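## Task

The stand's post sits in one of its holes, held there by a spring pin with a pull knob; once the pin is pulled, the post falls unless something supports it. Raise the post 3 holes (11.4 cm) higher and lock it there with the pin. The post must never fall, and lowering it quickly also counts as failure, even while it is held. Take the wooden block out of the tote and set it on the stand's top plate. The tote must finish entirely on the work bench, with nothing of it overhanging the edge. One or both robots may be used. At the end, release everything and move the robots away. No robot may topple or be left leaning.

## Robot and tools

Robots: two identical Hello Robot Stretch 4 units, r1 and r2. Each has an omni-wheel base, a lift carriage on a mast, an arm that telescopes forward, a three-joint wrist (yaw, pitch, roll) and a two-finger gripper. Each carries four cameras: rN_head_camera, rN_head_left_camera, rN_head_right_camera and rN_wrist_camera. A robot is about 1.6 m tall; its base rim lies within 0.23 m of the base origin. Loose objects may occasionally be nudged by outside pushes.

Frames: each robot's base frame has its origin on the floor below the base centre, x forward, y left, z up. hand_pose is reported in it (a point between the open fingertips; wrist joints at zero align its axes with the base axes); it may be slightly wrong. The odometry frame is the base frame at scene start. Each robot reports only in its own frames, so relative placement of the robots must be judged from images, lidar_m and wrist_depth_mm.

execute_actions: argument actions is a list holding one action (or empty, which just returns state and pictures). The action is an object keyed "r1" and/or "r2"; each robot gets its own entry. Inside an entry:
- base: exactly one relative offset from where the base last reported itself: translate_m (metres, forward positive, -2 to 2), strafe_m (metres, left positive, -2 to 2) or rotate_rad (radians, counter-clockwise seen from above positive, -3.2 to 3.2).
- joints: absolute targets by name, in the robot's own joint space: lift_m 0 to 1.2 m; arm_m 0 to 0.55 m extension; wrist_yaw_rad -1.134 to 4.276 (0 forward, positive left, 3.14 stowed back, above 3.4 the arm may block it); wrist_pitch_rad -1.117 to 4.259 (0 level, 1.57 pointing down); wrist_roll_rad -1.117 to 4.259 (0 fingers level, positive clockwise viewed from behind); gripper_m -0.038 to 0.141, fingertip gap in metres, negative means fingers pressing together. Done tolerances: ±0.004 for lift, arm and gripper, ±0.02 for yaw and roll, ±0.05 for pitch. Targets past a range are clipped and reported; any other bad value or unknown key rejects the whole call.
- pace: "slow", "default", "fast" or "max" (base up to 0.1/0.3/0.4/0.6 m/s and 1/2/3/4 rad/s; a lift above 0.2 m lowers these caps, to 0.3 m/s and 1 rad/s at 1.2 m).
- contact_limits: {"arm_m": x}, x from 0 (lightest) to 0.75 (hardest), default 0.5; the arm stops when it pushes that hard.
- end_of_arm: "enable_torque", sent alone, re-enables a wrist or gripper motor that shut itself off.
All motions in one action start together. Anything omitted may still be driving toward an earlier target. cameras chooses which images come back (null or ["all"] for all, [] for none).

wait: seconds 0 to 10; commands nothing, then returns state and pictures. zoom_image: camera name plus region [x0, y0, x1, y1] in pixels of that camera's latest full image, top-left origin, at most 504 by 504. finished_scene: scene number (1 or 2); ends it for good and reports success.

Result lines: joint_positions; hand_pose; base_odometry (wheel-count based, so slip shows as travel; heading -3.142 to 3.142, left positive); turned_by_wheels and turned_by_imu (a gap over about 0.1 rad suggests a collision or slip, and heading error roughly equals their difference); base_tilt in degrees (forward/right positive, with a fixed bias up to about 1.5); lidar_m, 12 distances in metres for 30-degree sectors, first straight ahead then counter-clockwise (4th left, 7th behind, 10th right), "-" meaning nothing seen or closer than 0.25 m, blind to glass and thin legs; wrist_depth_mm, a 7x7 grid of depths 100 to 2000 mm from the top left; motor_effort as percent of maximum, positive toward higher joint values, peak in brackets, wheel positive meaning turn right; base_status and joint_status: done, off_target, contact_stop_at_<key>, limit_stop_at_<name>, time_out, torque_fault; on_its_own lists what was not commanded, with "held at" giving the held target. The pictures line gives image order. Camera calibration uses OpenCV conventions, T_world_to_cam mapping the carrying robot's base frame into the camera; expect small errors, larger for the wrist camera with the arm out.

Gripping: command a gap narrower than the object; deeper squeeze pulls it toward the wrist. Neither the gripper reading nor done proves a grasp; look for a gripper effort change. Raise the lift if fingertips jam on a surface.

Hazards: pulling the pin without supporting the post lets it fall; lower it only slowly. Robots pressing or crashing into each other ends the run, and once bases touch, even millimetres more is a hard press. Travel differs between robots by up to about 3 cm per metre, dangerous when sharing a load. Turning or driving with over 1 kg held and arm_m above 0.2, especially at fast or max, or pushing hard with the gripper high, can tip a robot; tilt beyond 6 degrees gives limit_stop_at_tilt and slackens lift, arm and wheels. After a contact stop the stopped part goes slack (a lift may sink). Pressing the gripper into things or holding over about 2 kg level trips a torque_fault. limit_stop_at_own_body happens near the body, often with pitch below -0.2 and roll below -0.4 or above 4. To unfold the wrist at the start, send lift_m 0.4 with wrist_yaw_rad 0. If a call reports a stop, the later calls in that reply are skipped. The robot holds its last command while you compose a reply.

Each tool is called after "Request:" by a JSON object that holds its "op" and its "data".

## Session

I'll start by looking at the current state of the scene.

Request:
{"op": "execute_actions", "data": {"actions": []}}

Scene clock: 0.00 s.
r1.base_odometry: x=+0.000 y=+0.000 heading=+0.000 (m, m, rad; r1's odometry frame)
r1.turned_by_wheels: +0.000 (rad since the last result)
r1.turned_by_imu: +0.000 (rad since the last result)
r1.base_tilt: forward=-1.2 right=+0.2 (deg)
r1.lidar_m: 1.13 1.63 3.69 1.86 3.73 0.89 0.96 1.37 3.36 1.42 1.09 1.03
r1.base_status: not commanded
r1.joint_positions: lift_m=+0.275 arm_m=+0.000 wrist_yaw_rad=+3.139 wrist_pitch_rad=+0.016 wrist_roll_rad=+0.007 gripper_m=+0.057
r1.joint_status: not commanded
r1.motor_effort: lift_m=+20 arm_m=-1 wrist_yaw_rad=+1 wrist_pitch_rad=-6 wrist_roll_rad=-1 gripper_m=-5 wheel_0=+1 wheel_1=+0 wheel_2=+0 (%)
r1.hand_pose: x=-0.1169 y=+0.0880 z=+0.4481 quat_wxyz=(+0.001, -0.008, +0.004, +1.000) (m; r1's base frame)
r1.wrist_depth_mm: - 141 - - - - - / - 115 144 - - 946 - / - 121 152 1756 1708 1576 - / 117 142 219 - - - - / 224 - - - - - - / 1499 1708 202 1661 198 1576 1397 / 233 1138 1160 111 1098 1008 1042
r2.base_odometry: x=+0.000 y=+0.000 heading=+0.000 (m, m, rad; r2's odometry frame)
r2.turned_by_wheels: +0.000 (rad since the last result)
r2.turned_by_imu: +0.000 (rad since the last result)
r2.base_tilt: forward=-1.0 right=-0.6 (deg)
r2.lidar_m: 1.22 1.08 1.11 1.42 2.95 3.33 3.96 3.60 0.92 1.13 3.34 1.89
r2.base_status: not commanded
r2.joint_positions: lift_m=+0.269 arm_m=+0.003 wrist_yaw_rad=+3.073 wrist_pitch_rad=+0.020 wrist_roll_rad=-0.008 gripper_m=+0.057
r2.joint_status: not commanded
r2.motor_effort: lift_m=+18 arm_m=-1 wrist_yaw_rad=-1 wrist_pitch_rad=-7 wrist_roll_rad=-1 gripper_m=-4 wheel_0=+0 wheel_1=+0 wheel_2=-1 (%)
r2.hand_pose: x=-0.1084 y=+0.1069 z=+0.4413 quat_wxyz=(+0.034, -0.010, -0.004, +0.999) (m; r2's base frame)
r2.wrist_depth_mm: - 144 - - - - - / - 132 263 - - - - / - 120 166 - - - - / - 143 216 - - - - / 218 - - - - - - / 1464 1661 220 1863 215 1863 1808 / 1060 1160 1098 144 1138 1138 1182
pictures: r1_head_camera, r1_head_left_camera, r1_head_right_camera, r1_wrist_camera, r2_head_camera, r2_head_left_camera, r2_head_right_camera, r2_wrist_camera
Images, in order (width x height): r1_head_camera 420x560, r1_head_left_camera 420x672, r1_head_right_camera 420x672, r1_wrist_camera 616x392, r2_head_camera 420x560, r2_head_left_camera 420x672, r2_head_right_camera 420x672, r2_wrist_camera 616x392.

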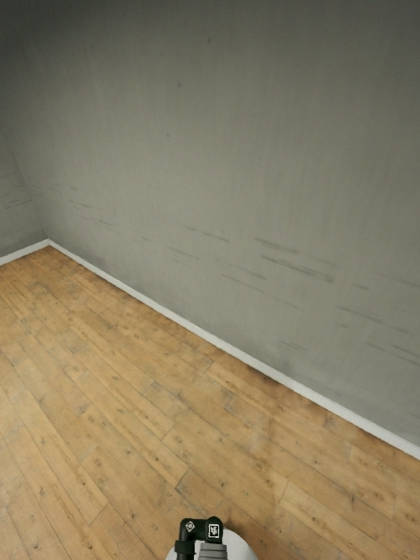

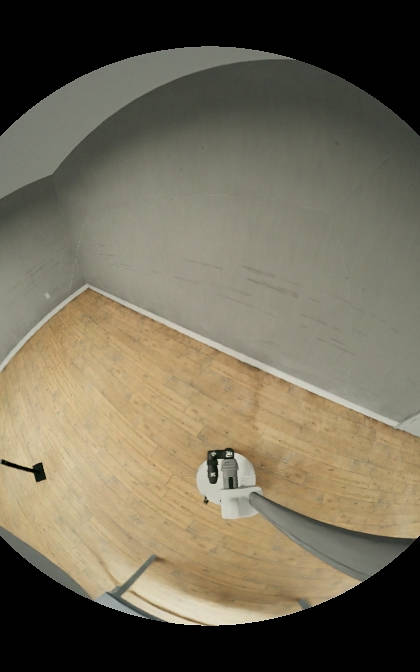

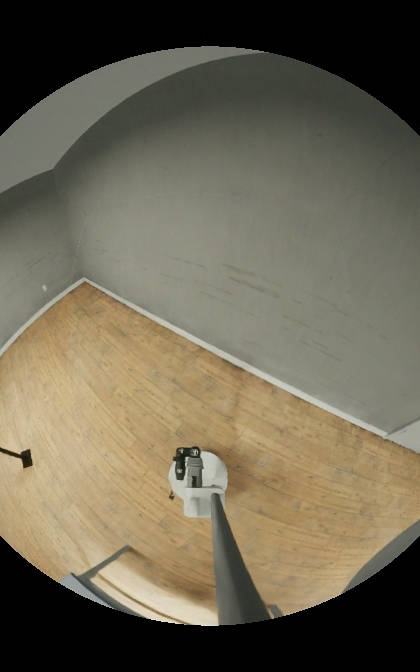

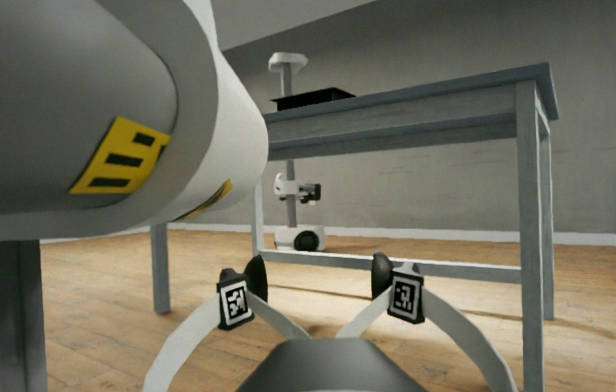

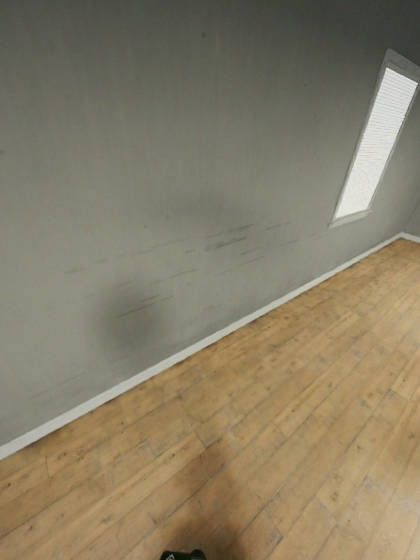

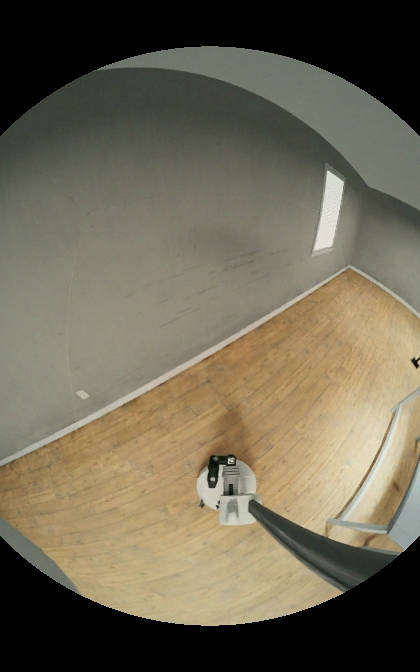

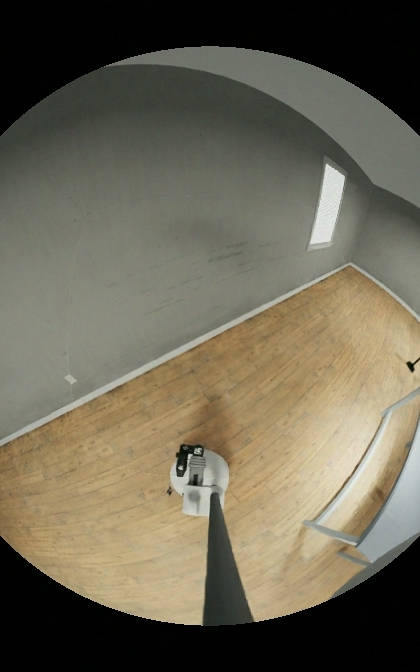

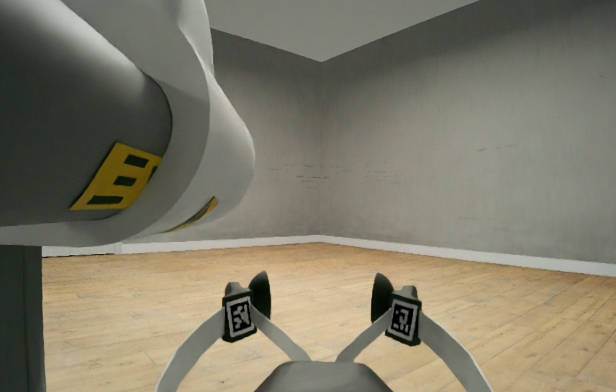

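Request:
{"op": "execute_actions", "data": {"actions": [{"r1": {"base": {"rotate_rad": 1.68}, "joints": {"lift_m": 0.4, "wrist_yaw_rad": 0}, "pace": "fast"}, "r2": {"base": {"rotate_rad": -1.5}, "joints": {"lift_m": 0.4, "wrist_yaw_rad": 0}, "pace": "fast"}}]}}

Scene clock: 10.23 s.
r1.base_odometry: x=+0.000 y=+0.000 heading=+1.679 (m, m, rad; r1's odometry frame)
r1.turned_by_wheels: +1.679 (rad since the last result)
r1.turned_by_imu: +1.662 (rad since the last result)
r1.base_tilt: forward=-1.1 right=+0.2 (deg)
r1.lidar_m: 1.84 0.91 0.90 1.02 1.64 2.62 1.33 1.06 1.04 1.16 1.82 3.67
r1.base_status: done
r1.joint_positions: lift_m=+0.400 arm_m=+0.000 wrist_yaw_rad=+0.001 wrist_pitch_rad=+0.016 wrist_roll_rad=+0.007 gripper_m=+0.057
r1.joint_status: all done
r1.motor_effort: lift_m=+23(24) arm_m=-1(1) wrist_yaw_rad=-3(9) wrist_pitch_rad=-6(6) wrist_roll_rad=-3(2) gripper_m=-4(3) wheel_0=-4(13) wheel_1=-2(11) wheel_2=+0(14) (%)
r1.hand_pose: x=+0.4599 y=-0.0873 z=+0.5734 quat_wxyz=(+1.000, +0.004, +0.008, +0.000) (m; r1's base frame)
r1.wrist_depth_mm: - - - - - - - / - - - - - - - / - - - - - - - / - - - - - - - / - - - - - - - / - - 202 - 198 1983 1921 / 1499 1397 1430 111 1366 1255 1336
r2.base_odometry: x=+0.000 y=+0.000 heading=-1.499 (m, m, rad; r2's odometry frame)
r2.turned_by_wheels: -1.499 (rad since the last result)
r2.turned_by_imu: -1.504 (rad since the last result)
r2.base_tilt: forward=-1.0 right=-0.6 (deg)
r2.lidar_m: 1.16 5.46 1.69 1.17 1.09 1.13 1.50 3.26 3.34 3.85 1.67 0.95
r2.base_status: done
r2.joint_positions: lift_m=+0.400 arm_m=+0.003 wrist_yaw_rad=+0.000 wrist_pitch_rad=+0.020 wrist_roll_rad=-0.008 gripper_m=+0.057
r2.joint_status: all done
r2.motor_effort: lift_m=+21(23) arm_m=-1(1) wrist_yaw_rad=-1(4) wrist_pitch_rad=-7(7) wrist_roll_rad=+0(0) gripper_m=-2(2) wheel_0=+4(11) wheel_1=+5(13) wheel_2=+4(11) (%)
r2.hand_pose: x=+0.4619 y=-0.0873 z=+0.5722 quat_wxyz=(+1.000, -0.004, +0.010, +0.000) (m; r2's base frame)
r2.wrist_depth_mm: - - - - - - - / - - - - - - - / - - - - 1366 1229 691 / - - - - - - - / - - - - - - - / 1983 - 220 - 213 - - / 1366 1366 1366 144 1042 1397 1430
pictures: r1_head_camera, r1_head_left_camera, r1_head_right_camera, r1_wrist_camera, r2_head_camera, r2_head_left_camera, r2_head_right_camera, r2_wrist_camera
camera_calibration (this result's frames):
r1_wrist_camera: T_world_to_cam=[[0.0093026, -0.998891, -0.0461645, -0.0596146], [-0.0450877, 0.0457006, -0.997937, 0.647815], [0.99894, 0.0113649, -0.0446125, -0.208646], [0, 0, 0, 1]] pos_world=[0.238187, -0.0867827, 0.634418]
r2_wrist_camera: T_world_to_cam=[[0.0388871, -0.999065, 0.0188839, -0.106155], [-0.00165235, -0.0189625, -0.999819, 0.636308], [0.999242, 0.0388488, -0.0023882, -0.227991], [0, 0, 0, 1]] pos_world=[0.232998, -0.0851329, 0.637653]
Images, in order (width x height): r1_head_camera 420x560, r1_head_left_camera 420x672, r1_head_right_camera 420x672, r1_wrist_camera 616x392, r2_head_camera 420x560, r2_head_left_camera 420x672, r2_head_right_camera 420x672, r2_wrist_camera 616x392.

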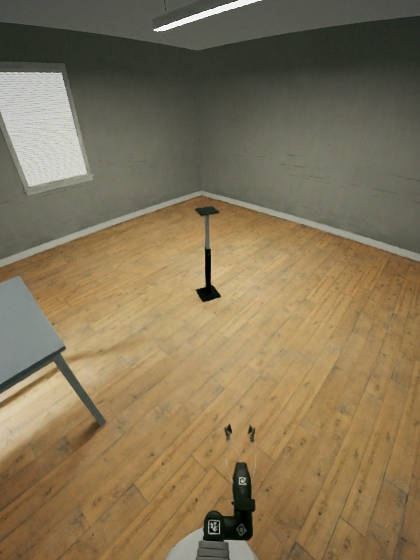

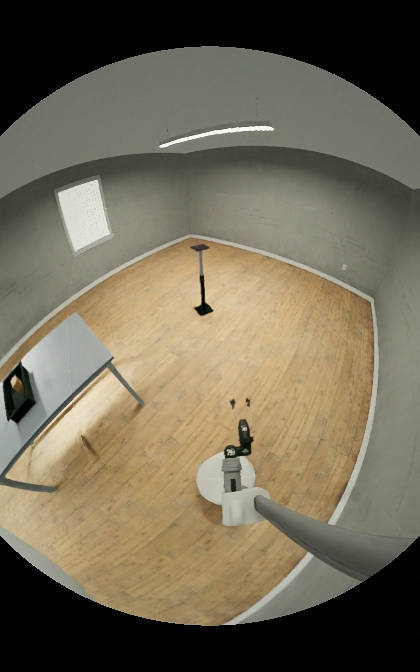

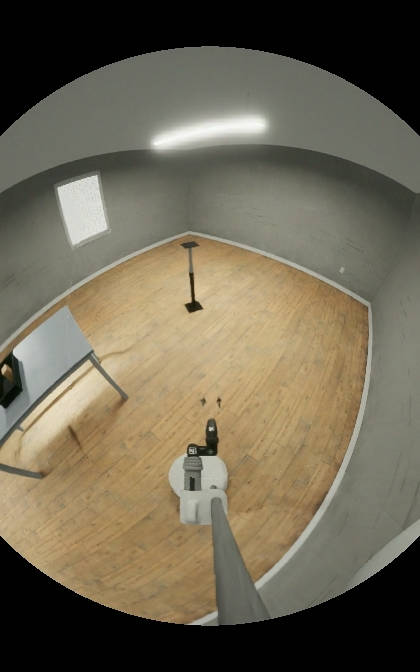

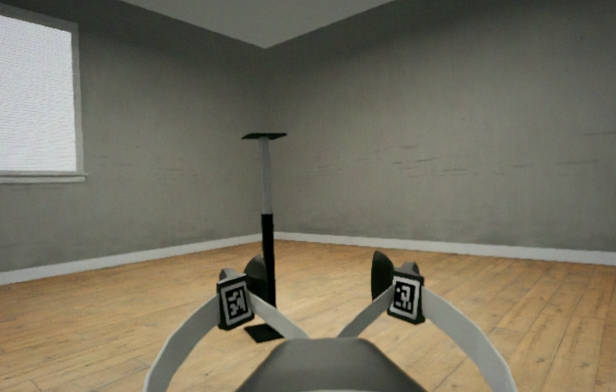

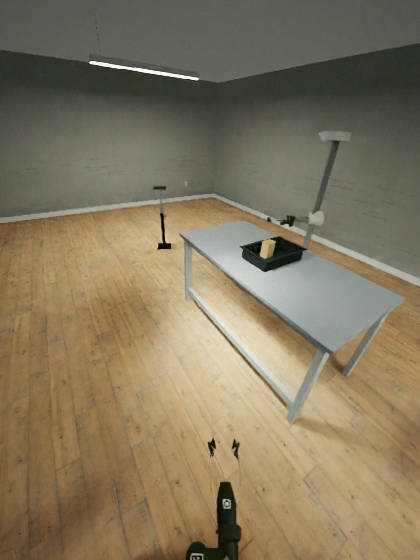

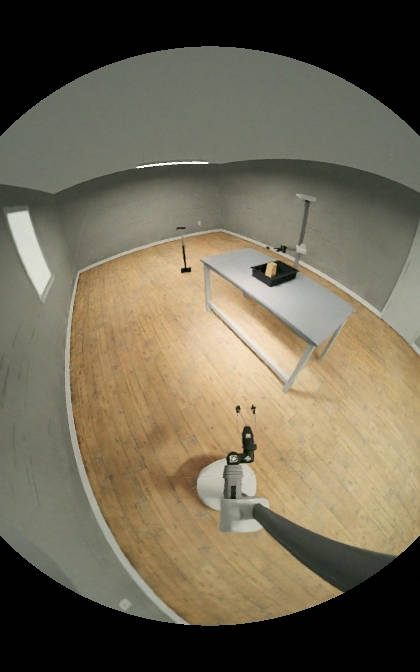

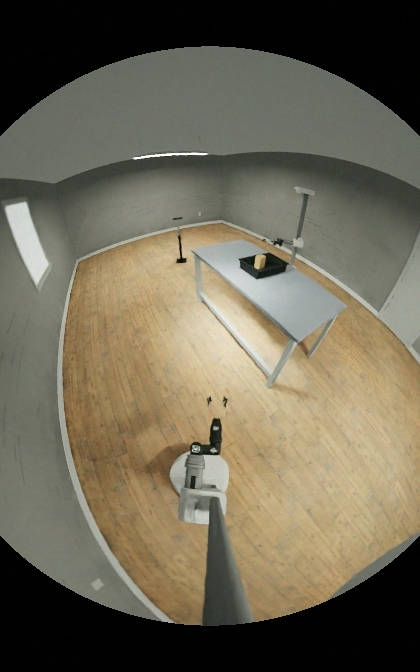

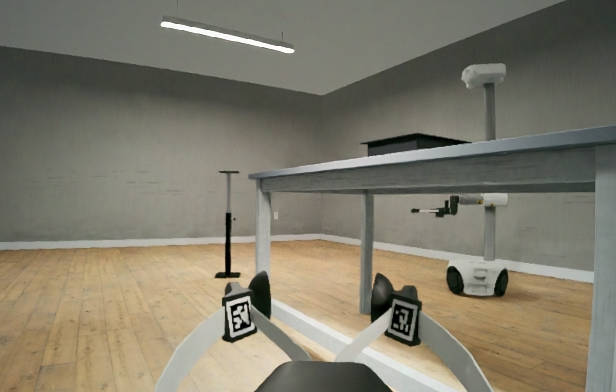

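Request:
{"op": "zoom_image", "data": {"camera": "r1_wrist_camera", "region": [200, 110, 340, 350]}}

Request:
{"op": "zoom_image", "data": {"camera": "r2_wrist_camera", "region": [180, 150, 290, 290]}}

Request:
{"op": "zoom_image", "data": {"camera": "r1_head_camera", "region": [160, 190, 260, 320]}}

Request:
{"op": "zoom_image", "data": {"camera": "r2_head_camera", "region": [140, 170, 420, 420]}}

Region (200, 110, 340, 350) of r1_wrist_camera's 616x392 image, scaled by 2.100; it fills the left 294 columns of this view, and the rest is white.

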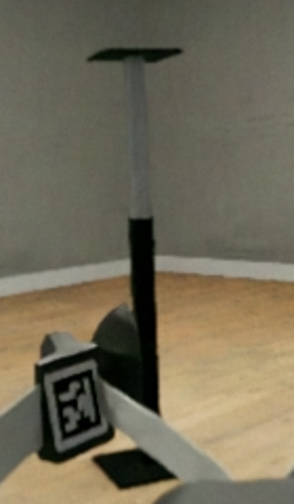

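Region (180, 150, 290, 290) of r2_wrist_camera's 616x392 image, scaled by 3.600; it fills the left 396 columns of this view, and the rest is white.

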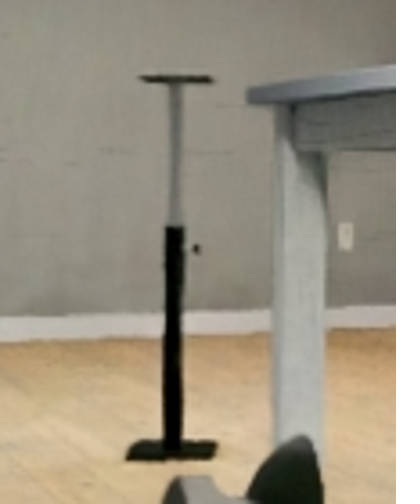

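Region (160, 190, 260, 320) of r1_head_camera's 420x560 image, scaled by 3.877, with more detail than that image has; it fills the left 388 columns of this view, and the rest is white.

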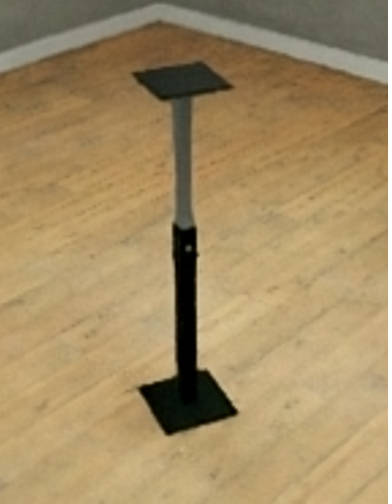

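Region (140, 170, 420, 420) of r2_head_camera's 420x560 image, scaled by 1.800, with more detail than that image has; it fills the top 450 rows of this view, and the rest is white.

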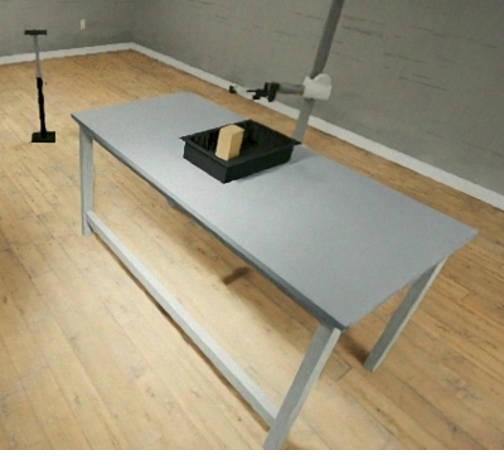

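Request:
{"op": "execute_actions", "data": {"actions": [{"r1": {"base": {"rotate_rad": -0.11}, "joints": {"lift_m": 0.28, "gripper_m": 0.09}, "pace": "fast"}, "r2": {"base": {"rotate_rad": 0.30}, "joints": {"gripper_m": 0.1}, "pace": "fast"}}], "cameras": []}}

Request:
{"op": "execute_actions", "data": {"actions": [{"r1": {"base": {"translate_m": 1.27}, "pace": "fast"}, "r2": {"base": {"translate_m": 2.0}, "pace": "max"}}], "cameras": ["r1_head_camera", "r2_head_camera", "r2_wrist_camera"]}}

Scene clock: 124.57 s.
r1.base_odometry: x=+0.000 y=+0.000 heading=+1.570 (m, m, rad; r1's odometry frame)
r1.turned_by_wheels: -0.109 (rad since the last result)
r1.turned_by_imu: -0.109 (rad since the last result)
r1.base_tilt: forward=-1.1 right=+0.2 (deg)
r1.lidar_m: 1.82 3.67 0.88 0.94 1.39 3.43 1.41 1.09 1.05 1.11 1.60 3.69
r1.base_status: done
r1.joint_positions: lift_m=+0.280 arm_m=+0.000 wrist_yaw_rad=+0.000 wrist_pitch_rad=+0.016 wrist_roll_rad=+0.007 gripper_m=+0.090
r1.joint_status: all done
r1.motor_effort: lift_m=+17(22) arm_m=-1(1) wrist_yaw_rad=+0(1) wrist_pitch_rad=-6(6) wrist_roll_rad=-1(3) gripper_m=-3(1) wheel_0=+4(8) wheel_1=+3(7) wheel_2=+1(8) (%)
r1.hand_pose: x=+0.4598 y=-0.0874 z=+0.4538 quat_wxyz=(+1.000, +0.004, +0.008, +0.000) (m; r1's base frame)
r1.wrist_depth_mm: - - - - - - - / - - - - - - - / - - - - - - - / - - - - - - - / - - - - - - - / 1808 1756 195 1661 216 1430 1537 / 1160 1078 1160 111 1118 1025 1078
r2.base_odometry: x=+0.000 y=+0.000 heading=-1.200 (m, m, rad; r2's odometry frame)
r2.turned_by_wheels: +0.299 (rad since the last result)
r2.turned_by_imu: +0.301 (rad since the last result)
r2.base_tilt: forward=-1.0 right=-0.5 (deg)
r2.lidar_m: 1.69 2.36 1.33 1.11 1.11 1.31 2.25 3.28 3.75 3.62 0.92 1.00
r2.base_status: done
r2.joint_positions: lift_m=+0.400 arm_m=+0.003 wrist_yaw_rad=+0.000 wrist_pitch_rad=+0.020 wrist_roll_rad=-0.008 gripper_m=+0.100
r2.joint_status: all done
r2.motor_effort: lift_m=+21(21) arm_m=-1(1) wrist_yaw_rad=+0(1) wrist_pitch_rad=-7(7) wrist_roll_rad=+1(1) gripper_m=+0(1) wheel_0=-3(9) wheel_1=-4(12) wheel_2=-3(11) (%)
r2.hand_pose: x=+0.4619 y=-0.0874 z=+0.5722 quat_wxyz=(+1.000, -0.004, +0.010, +0.000) (m; r2's base frame)
r2.wrist_depth_mm: - - - - - - - / - - - - - - - / - - - - - - 1025 / - - - - - - - / - - - - - - - / - - 216 - 1708 1983 - / 1366 1366 1430 139 1430 1042 1430
pictures: none
No camera images: the call's "cameras" was empty. Leave "cameras" out to get every camera's image.

Scene clock: 129.77 s.
r1.base_odometry: x=+0.000 y=+1.270 heading=+1.571 (m, m, rad; r1's odometry frame)
r1.turned_by_wheels: +0.000 (rad since the last result)
r1.turned_by_imu: -0.003 (rad since the last result)
r1.base_tilt: forward=-1.1 right=+0.2 (deg)
r1.lidar_m: 2.78 0.61 2.91 1.13 0.98 1.24 2.38 1.78 1.73 1.83 2.68 2.61
r1.base_status: done
r1.joint_positions: lift_m=+0.280 arm_m=+0.000 wrist_yaw_rad=+0.000 wrist_pitch_rad=+0.016 wrist_roll_rad=+0.007 gripper_m=+0.090
r1.joint_status: not commanded
r1.motor_effort: lift_m=+18(18) arm_m=-1(1) wrist_yaw_rad=-2(1) wrist_pitch_rad=-6(6) wrist_roll_rad=-6(1) gripper_m=-4(0) wheel_0=+3(10) wheel_1=+2(9) wheel_2=+1(13) (%)
r1.hand_pose: x=+0.4598 y=-0.0874 z=+0.4537 quat_wxyz=(+1.000, +0.004, +0.008, +0.000) (m; r1's base frame)
r1.wrist_depth_mm: - - - - - - - / - - - - - - - / - - - - - - - / - - - - - - - / - - - - - - - / 1756 1756 195 1708 216 1430 1537 / 1182 1118 1160 111 1098 1025 1060
r2.base_odometry: x=+0.726 y=-1.864 heading=-1.199 (m, m, rad; r2's odometry frame)
r2.turned_by_wheels: +0.000 (rad since the last result)
r2.turned_by_imu: +0.004 (rad since the last result)
r2.base_tilt: forward=-1.1 right=-0.6 (deg)
r2.lidar_m: 1.35 3.44 1.94 1.67 1.67 1.94 3.36 0.69 0.40 0.33 1.45 1.35
r2.base_status: done
r2.joint_positions: lift_m=+0.400 arm_m=+0.003 wrist_yaw_rad=+0.000 wrist_pitch_rad=+0.020 wrist_roll_rad=-0.008 gripper_m=+0.100
r2.joint_status: not commanded
r2.motor_effort: lift_m=+20(21) arm_m=-1(1) wrist_yaw_rad=+0(0) wrist_pitch_rad=-6(7) wrist_roll_rad=+0(0) gripper_m=-1(1) wheel_0=+0(10) wheel_1=+3(10) wheel_2=-1(18) (%)
r2.hand_pose: x=+0.4619 y=-0.0874 z=+0.5723 quat_wxyz=(+1.000, -0.004, +0.010, +0.000) (m; r2's base frame)
r2.wrist_depth_mm: - - - - - - - / - - - - - - - / - - - - - - - / - - - - - - - / - - - - - - - / 1983 - 216 - 1098 1983 - / 1397 1397 1397 139 1308 1366 1397
pictures: r1_head_camera, r2_head_camera, r2_wrist_camera
camera_calibration (this result's frames):
r2_wrist_camera: T_world_to_cam=[[0.0385095, -0.99908, 0.0188846, -0.106092], [-0.00164262, -0.0189619, -0.999819, 0.636377], [0.999257, 0.0384715, -0.00237132, -0.228004], [0, 0, 0, 1]] pos_world=[0.232966, -0.0851554, 0.637725]
Images, in order (width x height): r1_head_camera 420x560, r2_head_camera 420x560, r2_wrist_camera 616x392.

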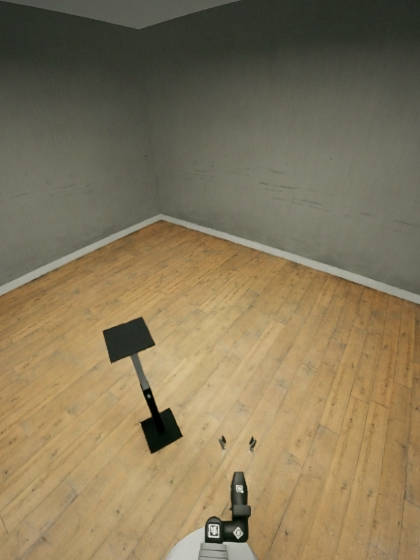

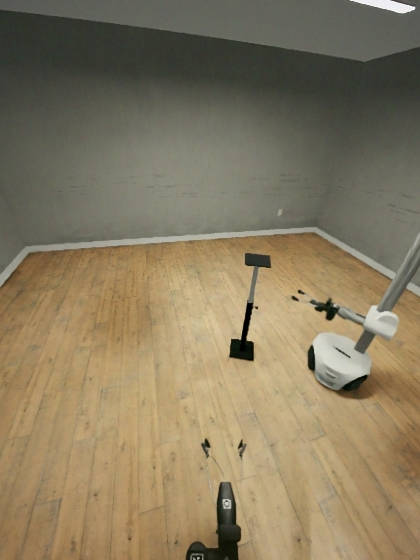

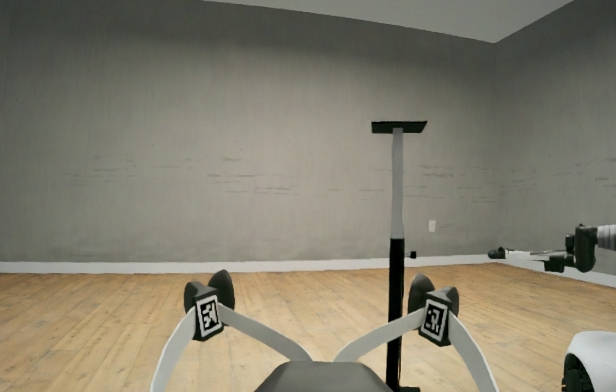

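Request:
{"op": "zoom_image", "data": {"camera": "r1_head_camera", "region": [80, 300, 220, 470]}}

Request:
{"op": "zoom_image", "data": {"camera": "r2_wrist_camera", "region": [350, 100, 520, 300]}}

Request:
{"op": "zoom_image", "data": {"camera": "r2_head_camera", "region": [200, 240, 320, 380]}}

Region (80, 300, 220, 470) of r1_head_camera's 420x560 image, scaled by 2.965, with more detail than that image has; it fills the left 415 columns of this view, and the rest is white.

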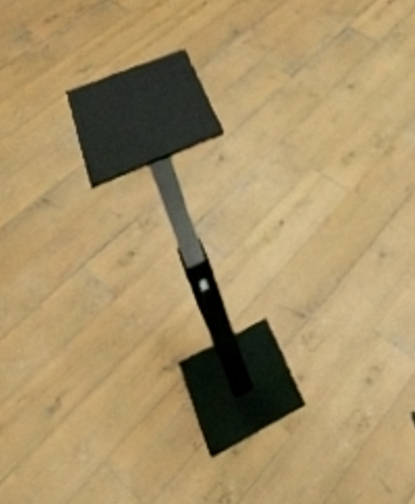

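Region (350, 100, 520, 300) of r2_wrist_camera's 616x392 image, scaled by 2.520; it fills the left 428 columns of this view, and the rest is white.

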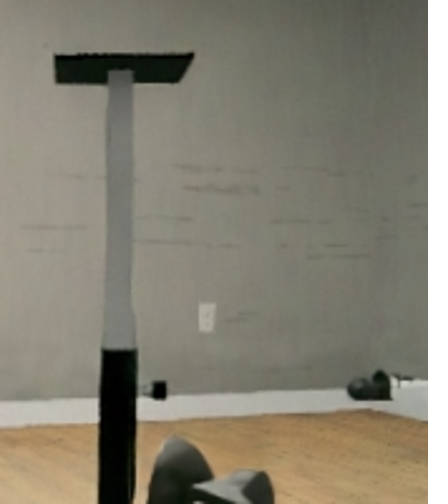

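Region (200, 240, 320, 380) of r2_head_camera's 420x560 image, scaled by 3.600, with more detail than that image has; it fills the left 432 columns of this view, and the rest is white.

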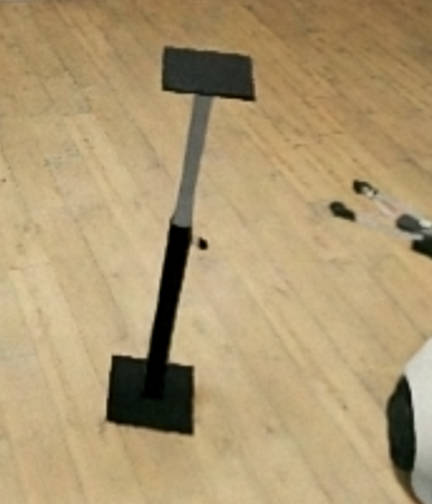

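Request:
{"op": "execute_actions", "data": {"actions": [{"r1": {"base": {"rotate_rad": 0.563}, "joints": {"lift_m": 0.30}, "pace": "fast"}, "r2": {"base": {"rotate_rad": -0.175}, "pace": "fast"}}], "cameras": ["r1_wrist_camera"]}}

Request:
{"op": "execute_actions", "data": {"actions": [{"r2": {"base": {"translate_m": 0.77}, "joints": {"lift_m": 0.61}, "pace": "max"}}], "cameras": ["r1_head_camera", "r1_wrist_camera", "r2_head_camera", "r2_wrist_camera"]}}

Scene clock: 157.73 s.
r1.base_odometry: x=+0.000 y=+1.270 heading=+2.133 (m, m, rad; r1's odometry frame)
r1.turned_by_wheels: +0.563 (rad since the last result)
r1.turned_by_imu: +0.557 (rad since the last result)
r1.base_tilt: forward=-1.2 right=+0.2 (deg)
r1.lidar_m: 0.61 2.92 1.08 0.99 1.54 2.28 1.78 1.72 1.90 2.69 2.63 2.82
r1.base_status: done
r1.joint_positions: lift_m=+0.300 arm_m=+0.000 wrist_yaw_rad=+0.000 wrist_pitch_rad=+0.016 wrist_roll_rad=+0.007 gripper_m=+0.090
r1.joint_status: all done
r1.motor_effort: lift_m=+23(25) arm_m=-1(1) wrist_yaw_rad=-1(1) wrist_pitch_rad=-6(6) wrist_roll_rad=-2(3) gripper_m=-3(3) wheel_0=-3(9) wheel_1=-2(11) wheel_2=+1(10) (%)
r1.hand_pose: x=+0.4598 y=-0.0874 z=+0.4734 quat_wxyz=(+1.000, +0.004, +0.008, +0.000) (m; r1's base frame)
r1.wrist_depth_mm: - - - - - - - / - - - - - - - / - - - - - - - / - - - - - - - / - - - - - - - / 1863 1808 195 477 216 1499 1576 / 1255 1160 1205 111 1138 1060 1118
r2.base_odometry: x=+0.726 y=-1.864 heading=-1.374 (m, m, rad; r2's odometry frame)
r2.turned_by_wheels: -0.174 (rad since the last result)
r2.turned_by_imu: -0.175 (rad since the last result)
r2.base_tilt: forward=-1.1 right=-0.6 (deg)
r2.lidar_m: 1.34 3.53 2.21 1.70 1.67 1.79 2.59 1.05 0.43 0.33 0.38 1.37
r2.base_status: done
r2.joint_positions: lift_m=+0.400 arm_m=+0.003 wrist_yaw_rad=+0.000 wrist_pitch_rad=+0.020 wrist_roll_rad=-0.008 gripper_m=+0.100
r2.joint_status: not commanded
r2.motor_effort: lift_m=+20(20) arm_m=-1(1) wrist_yaw_rad=+1(0) wrist_pitch_rad=-7(7) wrist_roll_rad=+1(1) gripper_m=-2(1) wheel_0=+3(9) wheel_1=+5(10) wheel_2=+3(9) (%)
r2.hand_pose: x=+0.4619 y=-0.0874 z=+0.5723 quat_wxyz=(+1.000, -0.004, +0.010, +0.000) (m; r2's base frame)
r2.wrist_depth_mm: - - - - - - - / - - - - - - - / - - - - - - - / - - - - - - 1205 / - - - - - - 1205 / - - 216 - 1863 1983 1182 / 1430 1397 1430 139 1397 1008 976
pictures: r1_wrist_camera
camera_calibration (this result's frames):
r1_wrist_camera: T_world_to_cam=[[0.00890814, -0.998894, -0.0461645, -0.0641639], [-0.0450532, 0.0457185, -0.997938, 0.548007], [0.998945, 0.0109696, -0.0445961, -0.213118], [0, 0, 0, 1]] pos_world=[0.238154, -0.0868091, 0.53441]
Images, in order (width x height): r1_wrist_camera 616x392.

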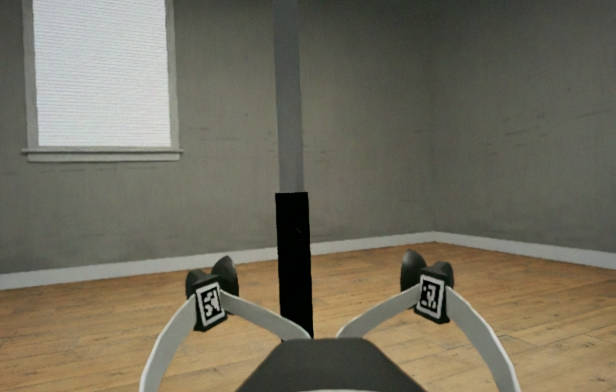

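Scene clock: 160.63 s.
r1.base_odometry: x=+0.000 y=+1.270 heading=+2.133 (m, m, rad; r1's odometry frame)
r1.turned_by_wheels: +0.000 (rad since the last result)
r1.turned_by_imu: -0.001 (rad since the last result)
r1.base_tilt: forward=-1.1 right=+0.2 (deg)
r1.lidar_m: 0.61 0.65 0.86 0.95 1.53 2.31 1.78 1.74 1.90 2.68 2.63 2.83
r1.base_status: not commanded
r1.joint_positions: lift_m=+0.300 arm_m=+0.000 wrist_yaw_rad=+0.000 wrist_pitch_rad=+0.016 wrist_roll_rad=+0.007 gripper_m=+0.090
r1.joint_status: not commanded
r1.motor_effort: lift_m=+23(23) arm_m=-1(1) wrist_yaw_rad=+0(0) wrist_pitch_rad=-6(6) wrist_roll_rad=-2(1) gripper_m=-2(3) wheel_0=-3(3) wheel_1=-2(2) wheel_2=+1(1) (%)
r1.hand_pose: x=+0.4598 y=-0.0874 z=+0.4734 quat_wxyz=(+1.000, +0.004, +0.008, +0.000) (m; r1's base frame)
r1.wrist_depth_mm: - - - - - - - / - - - - - - - / - - - - - - - / - - - - - - - / - - - - - - - / 1863 1863 195 480 216 1499 1618 / 1229 1160 1205 111 1138 1060 1118
r2.base_odometry: x=+0.877 y=-2.619 heading=-1.373 (m, m, rad; r2's odometry frame)
r2.turned_by_wheels: +0.000 (rad since the last result)
r2.turned_by_imu: +0.001 (rad since the last result)
r2.base_tilt: forward=-1.1 right=-0.6 (deg)
r2.lidar_m: 0.55 2.84 2.70 2.05 1.98 2.13 3.15 0.75 0.83 2.79 0.77 0.69
r2.base_status: done
r2.joint_positions: lift_m=+0.610 arm_m=+0.003 wrist_yaw_rad=+0.000 wrist_pitch_rad=+0.020 wrist_roll_rad=-0.008 gripper_m=+0.100
r2.joint_status: all done
r2.motor_effort: lift_m=+20(25) arm_m=-1(1) wrist_yaw_rad=+1(2) wrist_pitch_rad=-7(8) wrist_roll_rad=+1(2) gripper_m=-1(1) wheel_0=+1(10) wheel_1=+3(12) wheel_2=-2(17) (%)
r2.hand_pose: x=+0.4619 y=-0.0874 z=+0.7823 quat_wxyz=(+1.000, -0.004, +0.010, +0.000) (m; r2's base frame)
r2.wrist_depth_mm: - - - - - - - / - - - - - - - / - - - - - - - / - - - - - - - / - - - - - - - / - - 215 - - - - / 1921 1756 1863 139 1863 1808 1921
pictures: r1_head_camera, r1_wrist_camera, r2_head_camera, r2_wrist_camera
camera_calibration (this result's frames):
r1_wrist_camera: T_world_to_cam=[[0.00890818, -0.998894, -0.0461646, -0.0641638], [-0.0450533, 0.0457186, -0.997938, 0.548007], [0.998945, 0.0109697, -0.0445962, -0.213117], [0, 0, 0, 1]] pos_world=[0.238154, -0.0868091, 0.53441]
r2_wrist_camera: T_world_to_cam=[[0.0386483, -0.999074, 0.0188853, -0.110082], [-0.00161947, -0.018962, -0.999819, 0.846332], [0.999252, 0.0386107, -0.00235082, -0.227522], [0, 0, 0, 1]] pos_world=[0.232976, -0.0851471, 0.847723]
Images, in order (width x height): r1_head_camera 420x560, r1_wrist_camera 616x392, r2_head_camera 420x560, r2_wrist_camera 616x392.

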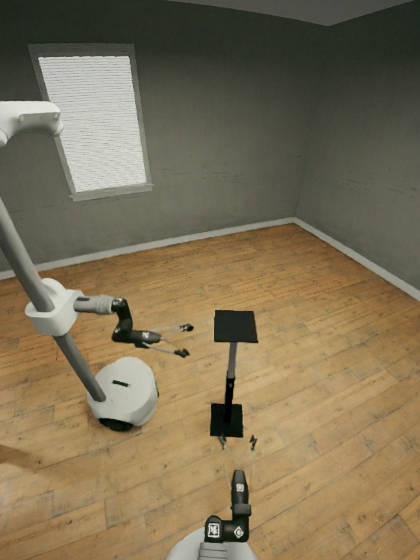

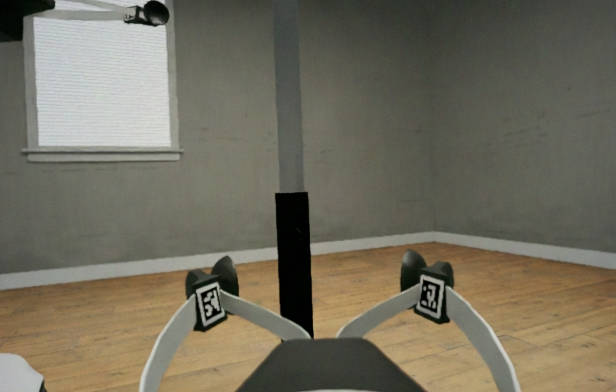

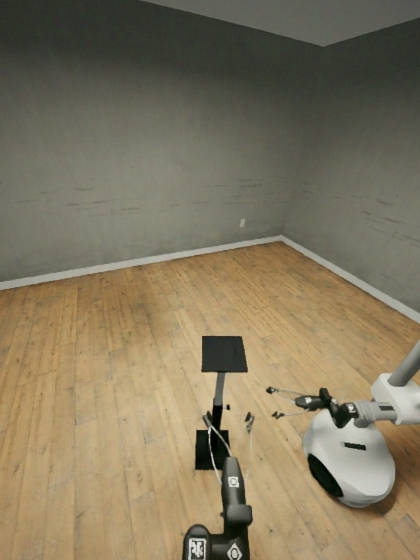

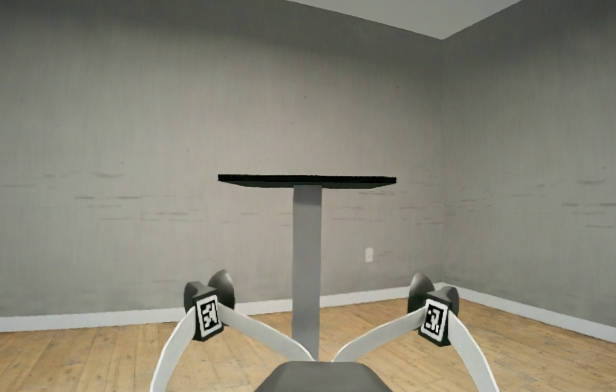

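Request:
{"op": "zoom_image", "data": {"camera": "r2_wrist_camera", "region": [200, 150, 420, 330]}}

Request:
{"op": "zoom_image", "data": {"camera": "r1_wrist_camera", "region": [220, 170, 400, 330]}}

Request:
{"op": "zoom_image", "data": {"camera": "r2_head_camera", "region": [170, 320, 330, 500]}}

Request:
{"op": "zoom_image", "data": {"camera": "r1_head_camera", "region": [140, 295, 300, 480]}}

Region (200, 150, 420, 330) of r2_wrist_camera's 616x392 image, scaled by 2.291; it fills the top 412 rows of this view, and the rest is white.

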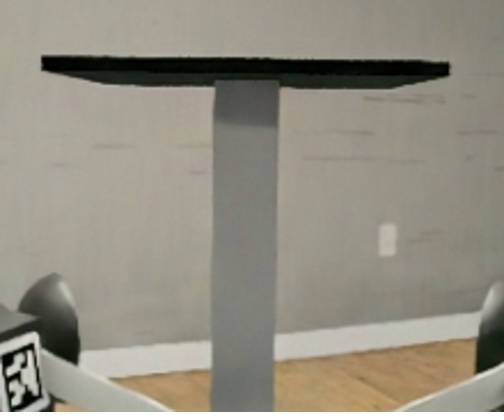

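Region (220, 170, 400, 330) of r1_wrist_camera's 616x392 image, scaled by 2.800.

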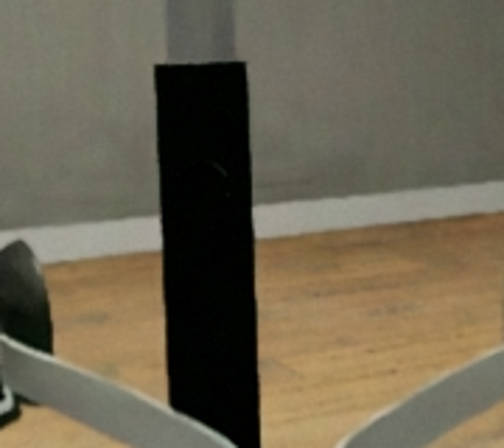

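Region (170, 320, 330, 500) of r2_head_camera's 420x560 image, scaled by 2.800, with more detail than that image has.

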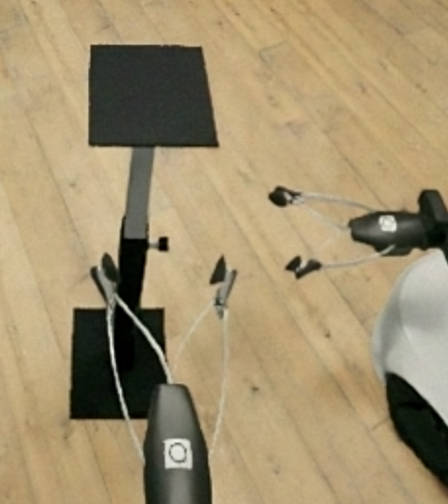

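Region (140, 295, 300, 480) of r1_head_camera's 420x560 image, scaled by 2.724, with more detail than that image has; it fills the left 436 columns of this view, and the rest is white.

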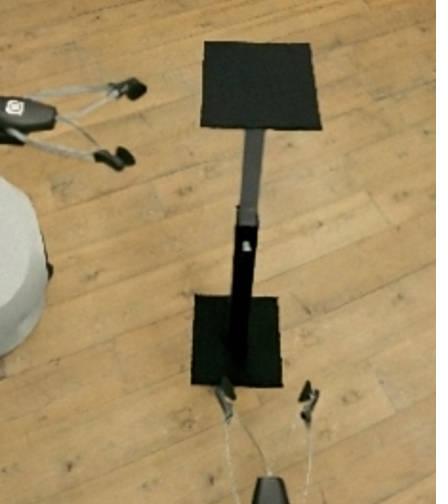

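Request:
{"op": "execute_actions", "data": {"actions": [{"r1": {"base": {"strafe_m": 0.022}, "joints": {"arm_m": 0.18}}, "r2": {"base": {"rotate_rad": 0.024}, "joints": {"arm_m": 0.185, "lift_m": 0.645}}}], "cameras": ["r1_head_camera", "r1_wrist_camera", "r2_head_camera", "r2_wrist_camera"]}}

Scene clock: 222.80 s.
r1.base_odometry: x=-0.018 y=+1.258 heading=+2.133 (m, m, rad; r1's odometry frame)
r1.turned_by_wheels: +0.000 (rad since the last result)
r1.turned_by_imu: -0.001 (rad since the last result)
r1.base_tilt: forward=-1.2 right=+0.2 (deg)
r1.lidar_m: 0.62 0.70 0.87 0.95 1.41 2.28 1.78 1.75 1.88 2.70 2.64 2.86
r1.base_status: done
r1.joint_positions: lift_m=+0.300 arm_m=+0.179 wrist_yaw_rad=+0.000 wrist_pitch_rad=+0.016 wrist_roll_rad=+0.007 gripper_m=+0.090
r1.joint_status: all done
r1.motor_effort: lift_m=+23(22) arm_m=+5(4) wrist_yaw_rad=+0(1) wrist_pitch_rad=-6(6) wrist_roll_rad=+0(0) gripper_m=-2(4) wheel_0=-4(12) wheel_1=+0(9) wheel_2=+0(2) (%)
r1.hand_pose: x=+0.6384 y=-0.0874 z=+0.4734 quat_wxyz=(+1.000, +0.004, +0.008, +0.000) (m; r1's base frame)
r1.wrist_depth_mm: - - - - - - - / - - - - - - - / - - - - - - - / - - - 301 - - - / - - - 294 - - - / 1863 1808 195 297 216 1464 1618 / 1229 1138 1182 111 1160 1042 1098
r2.base_odometry: x=+0.877 y=-2.618 heading=-1.350 (m, m, rad; r2's odometry frame)
r2.turned_by_wheels: +0.023 (rad since the last result)
r2.turned_by_imu: +0.024 (rad since the last result)
r2.base_tilt: forward=-1.1 right=-0.6 (deg)
r2.lidar_m: 0.61 2.85 2.63 2.02 1.96 2.14 3.25 0.75 0.78 2.81 0.75 0.60
r2.base_status: done
r2.joint_positions: lift_m=+0.645 arm_m=+0.184 wrist_yaw_rad=+0.000 wrist_pitch_rad=+0.020 wrist_roll_rad=-0.008 gripper_m=+0.100
r2.joint_status: all done
r2.motor_effort: lift_m=+22(24) arm_m=+5(4) wrist_yaw_rad=-1(0) wrist_pitch_rad=-7(7) wrist_roll_rad=+0(1) gripper_m=-1(0) wheel_0=-2(7) wheel_1=-3(5) wheel_2=-4(8) (%)
r2.hand_pose: x=+0.6435 y=-0.0874 z=+0.8172 quat_wxyz=(+1.000, -0.004, +0.010, +0.000) (m; r2's base frame)
r2.wrist_depth_mm: - - - - - - - / - - - - - - - / - - - - - - - / - - - - - - - / - - - 216 - - - / - - 215 218 - - - / 1921 1863 1983 139 1983 1921 -
pictures: r1_head_camera, r1_wrist_camera, r2_head_camera, r2_wrist_camera
camera_calibration (this result's frames):
r1_wrist_camera: T_world_to_cam=[[0.00881671, -0.998895, -0.0461637, -0.0657234], [-0.0449566, 0.0457228, -0.997942, 0.556022], [0.99895, 0.0108739, -0.0445038, -0.391589], [0, 0, 0, 1]] pos_world=[0.416754, -0.0868155, 0.534417]
r2_wrist_camera: T_world_to_cam=[[0.0386864, -0.999073, 0.0188868, -0.117773], [-0.00157848, -0.018962, -0.999819, 0.881473], [0.99925, 0.0386496, -0.00231058, -0.408925], [0, 0, 0, 1]] pos_world=[0.414566, -0.0851448, 0.882593]
Images, in order (width x height): r1_head_camera 420x560, r1_wrist_camera 616x392, r2_head_camera 420x560, r2_wrist_camera 616x392.

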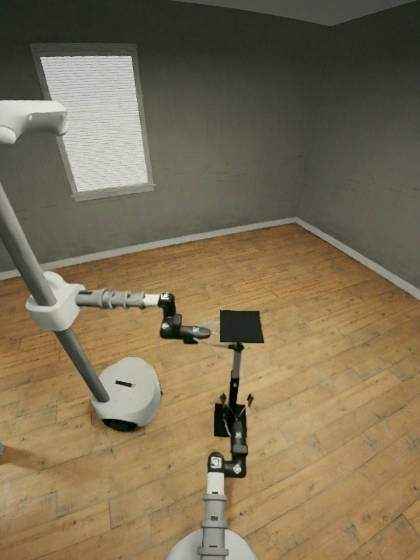

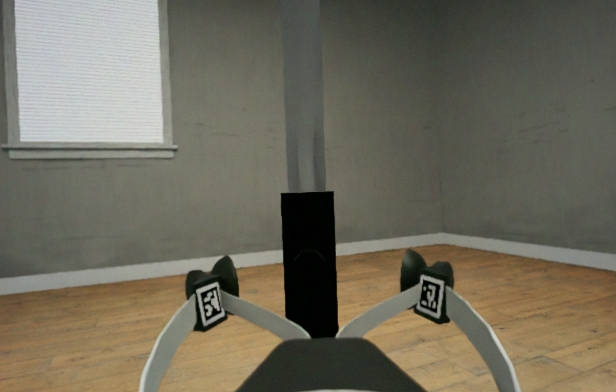

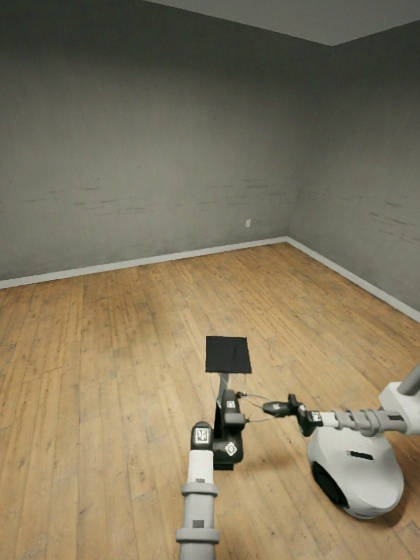

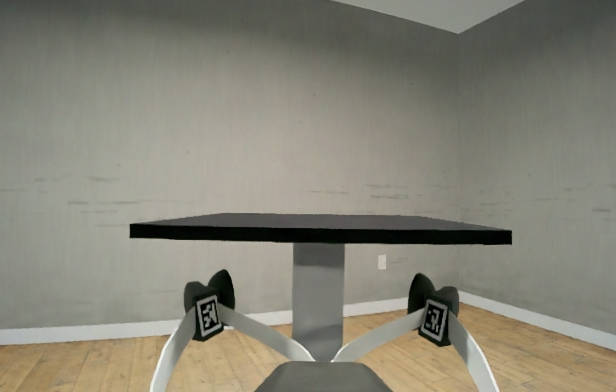

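Request:
{"op": "zoom_image", "data": {"camera": "r1_wrist_camera", "region": [200, 170, 440, 350]}}

Request:
{"op": "zoom_image", "data": {"camera": "r1_head_camera", "region": [170, 300, 290, 450]}}

Request:
{"op": "zoom_image", "data": {"camera": "r2_head_camera", "region": [180, 330, 320, 470]}}

Region (200, 170, 440, 350) of r1_wrist_camera's 616x392 image, scaled by 2.100; it fills the top 378 rows of this view, and the rest is white.

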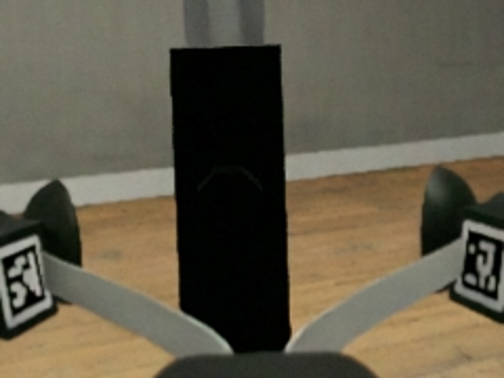

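Region (170, 300, 290, 450) of r1_head_camera's 420x560 image, scaled by 3.360, with more detail than that image has; it fills the left 403 columns of this view, and the rest is white.

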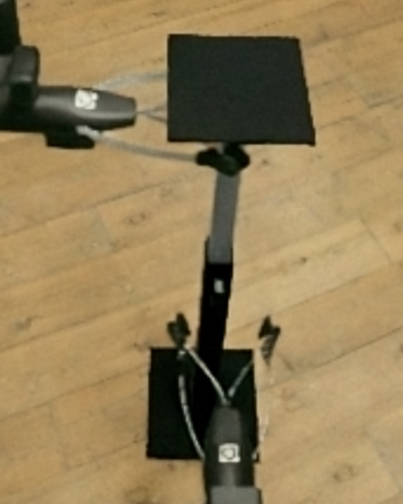

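Region (180, 330, 320, 470) of r2_head_camera's 420x560 image, scaled by 3.600, with more detail than that image has.

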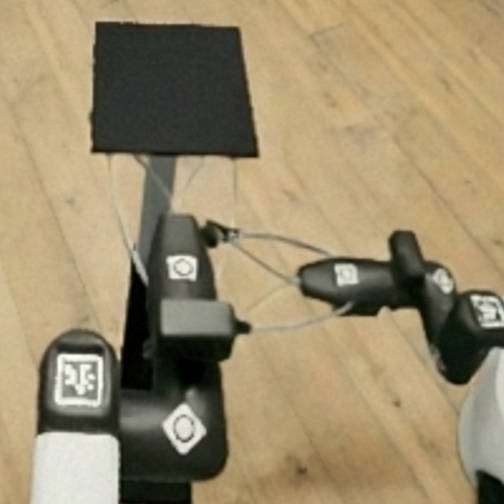

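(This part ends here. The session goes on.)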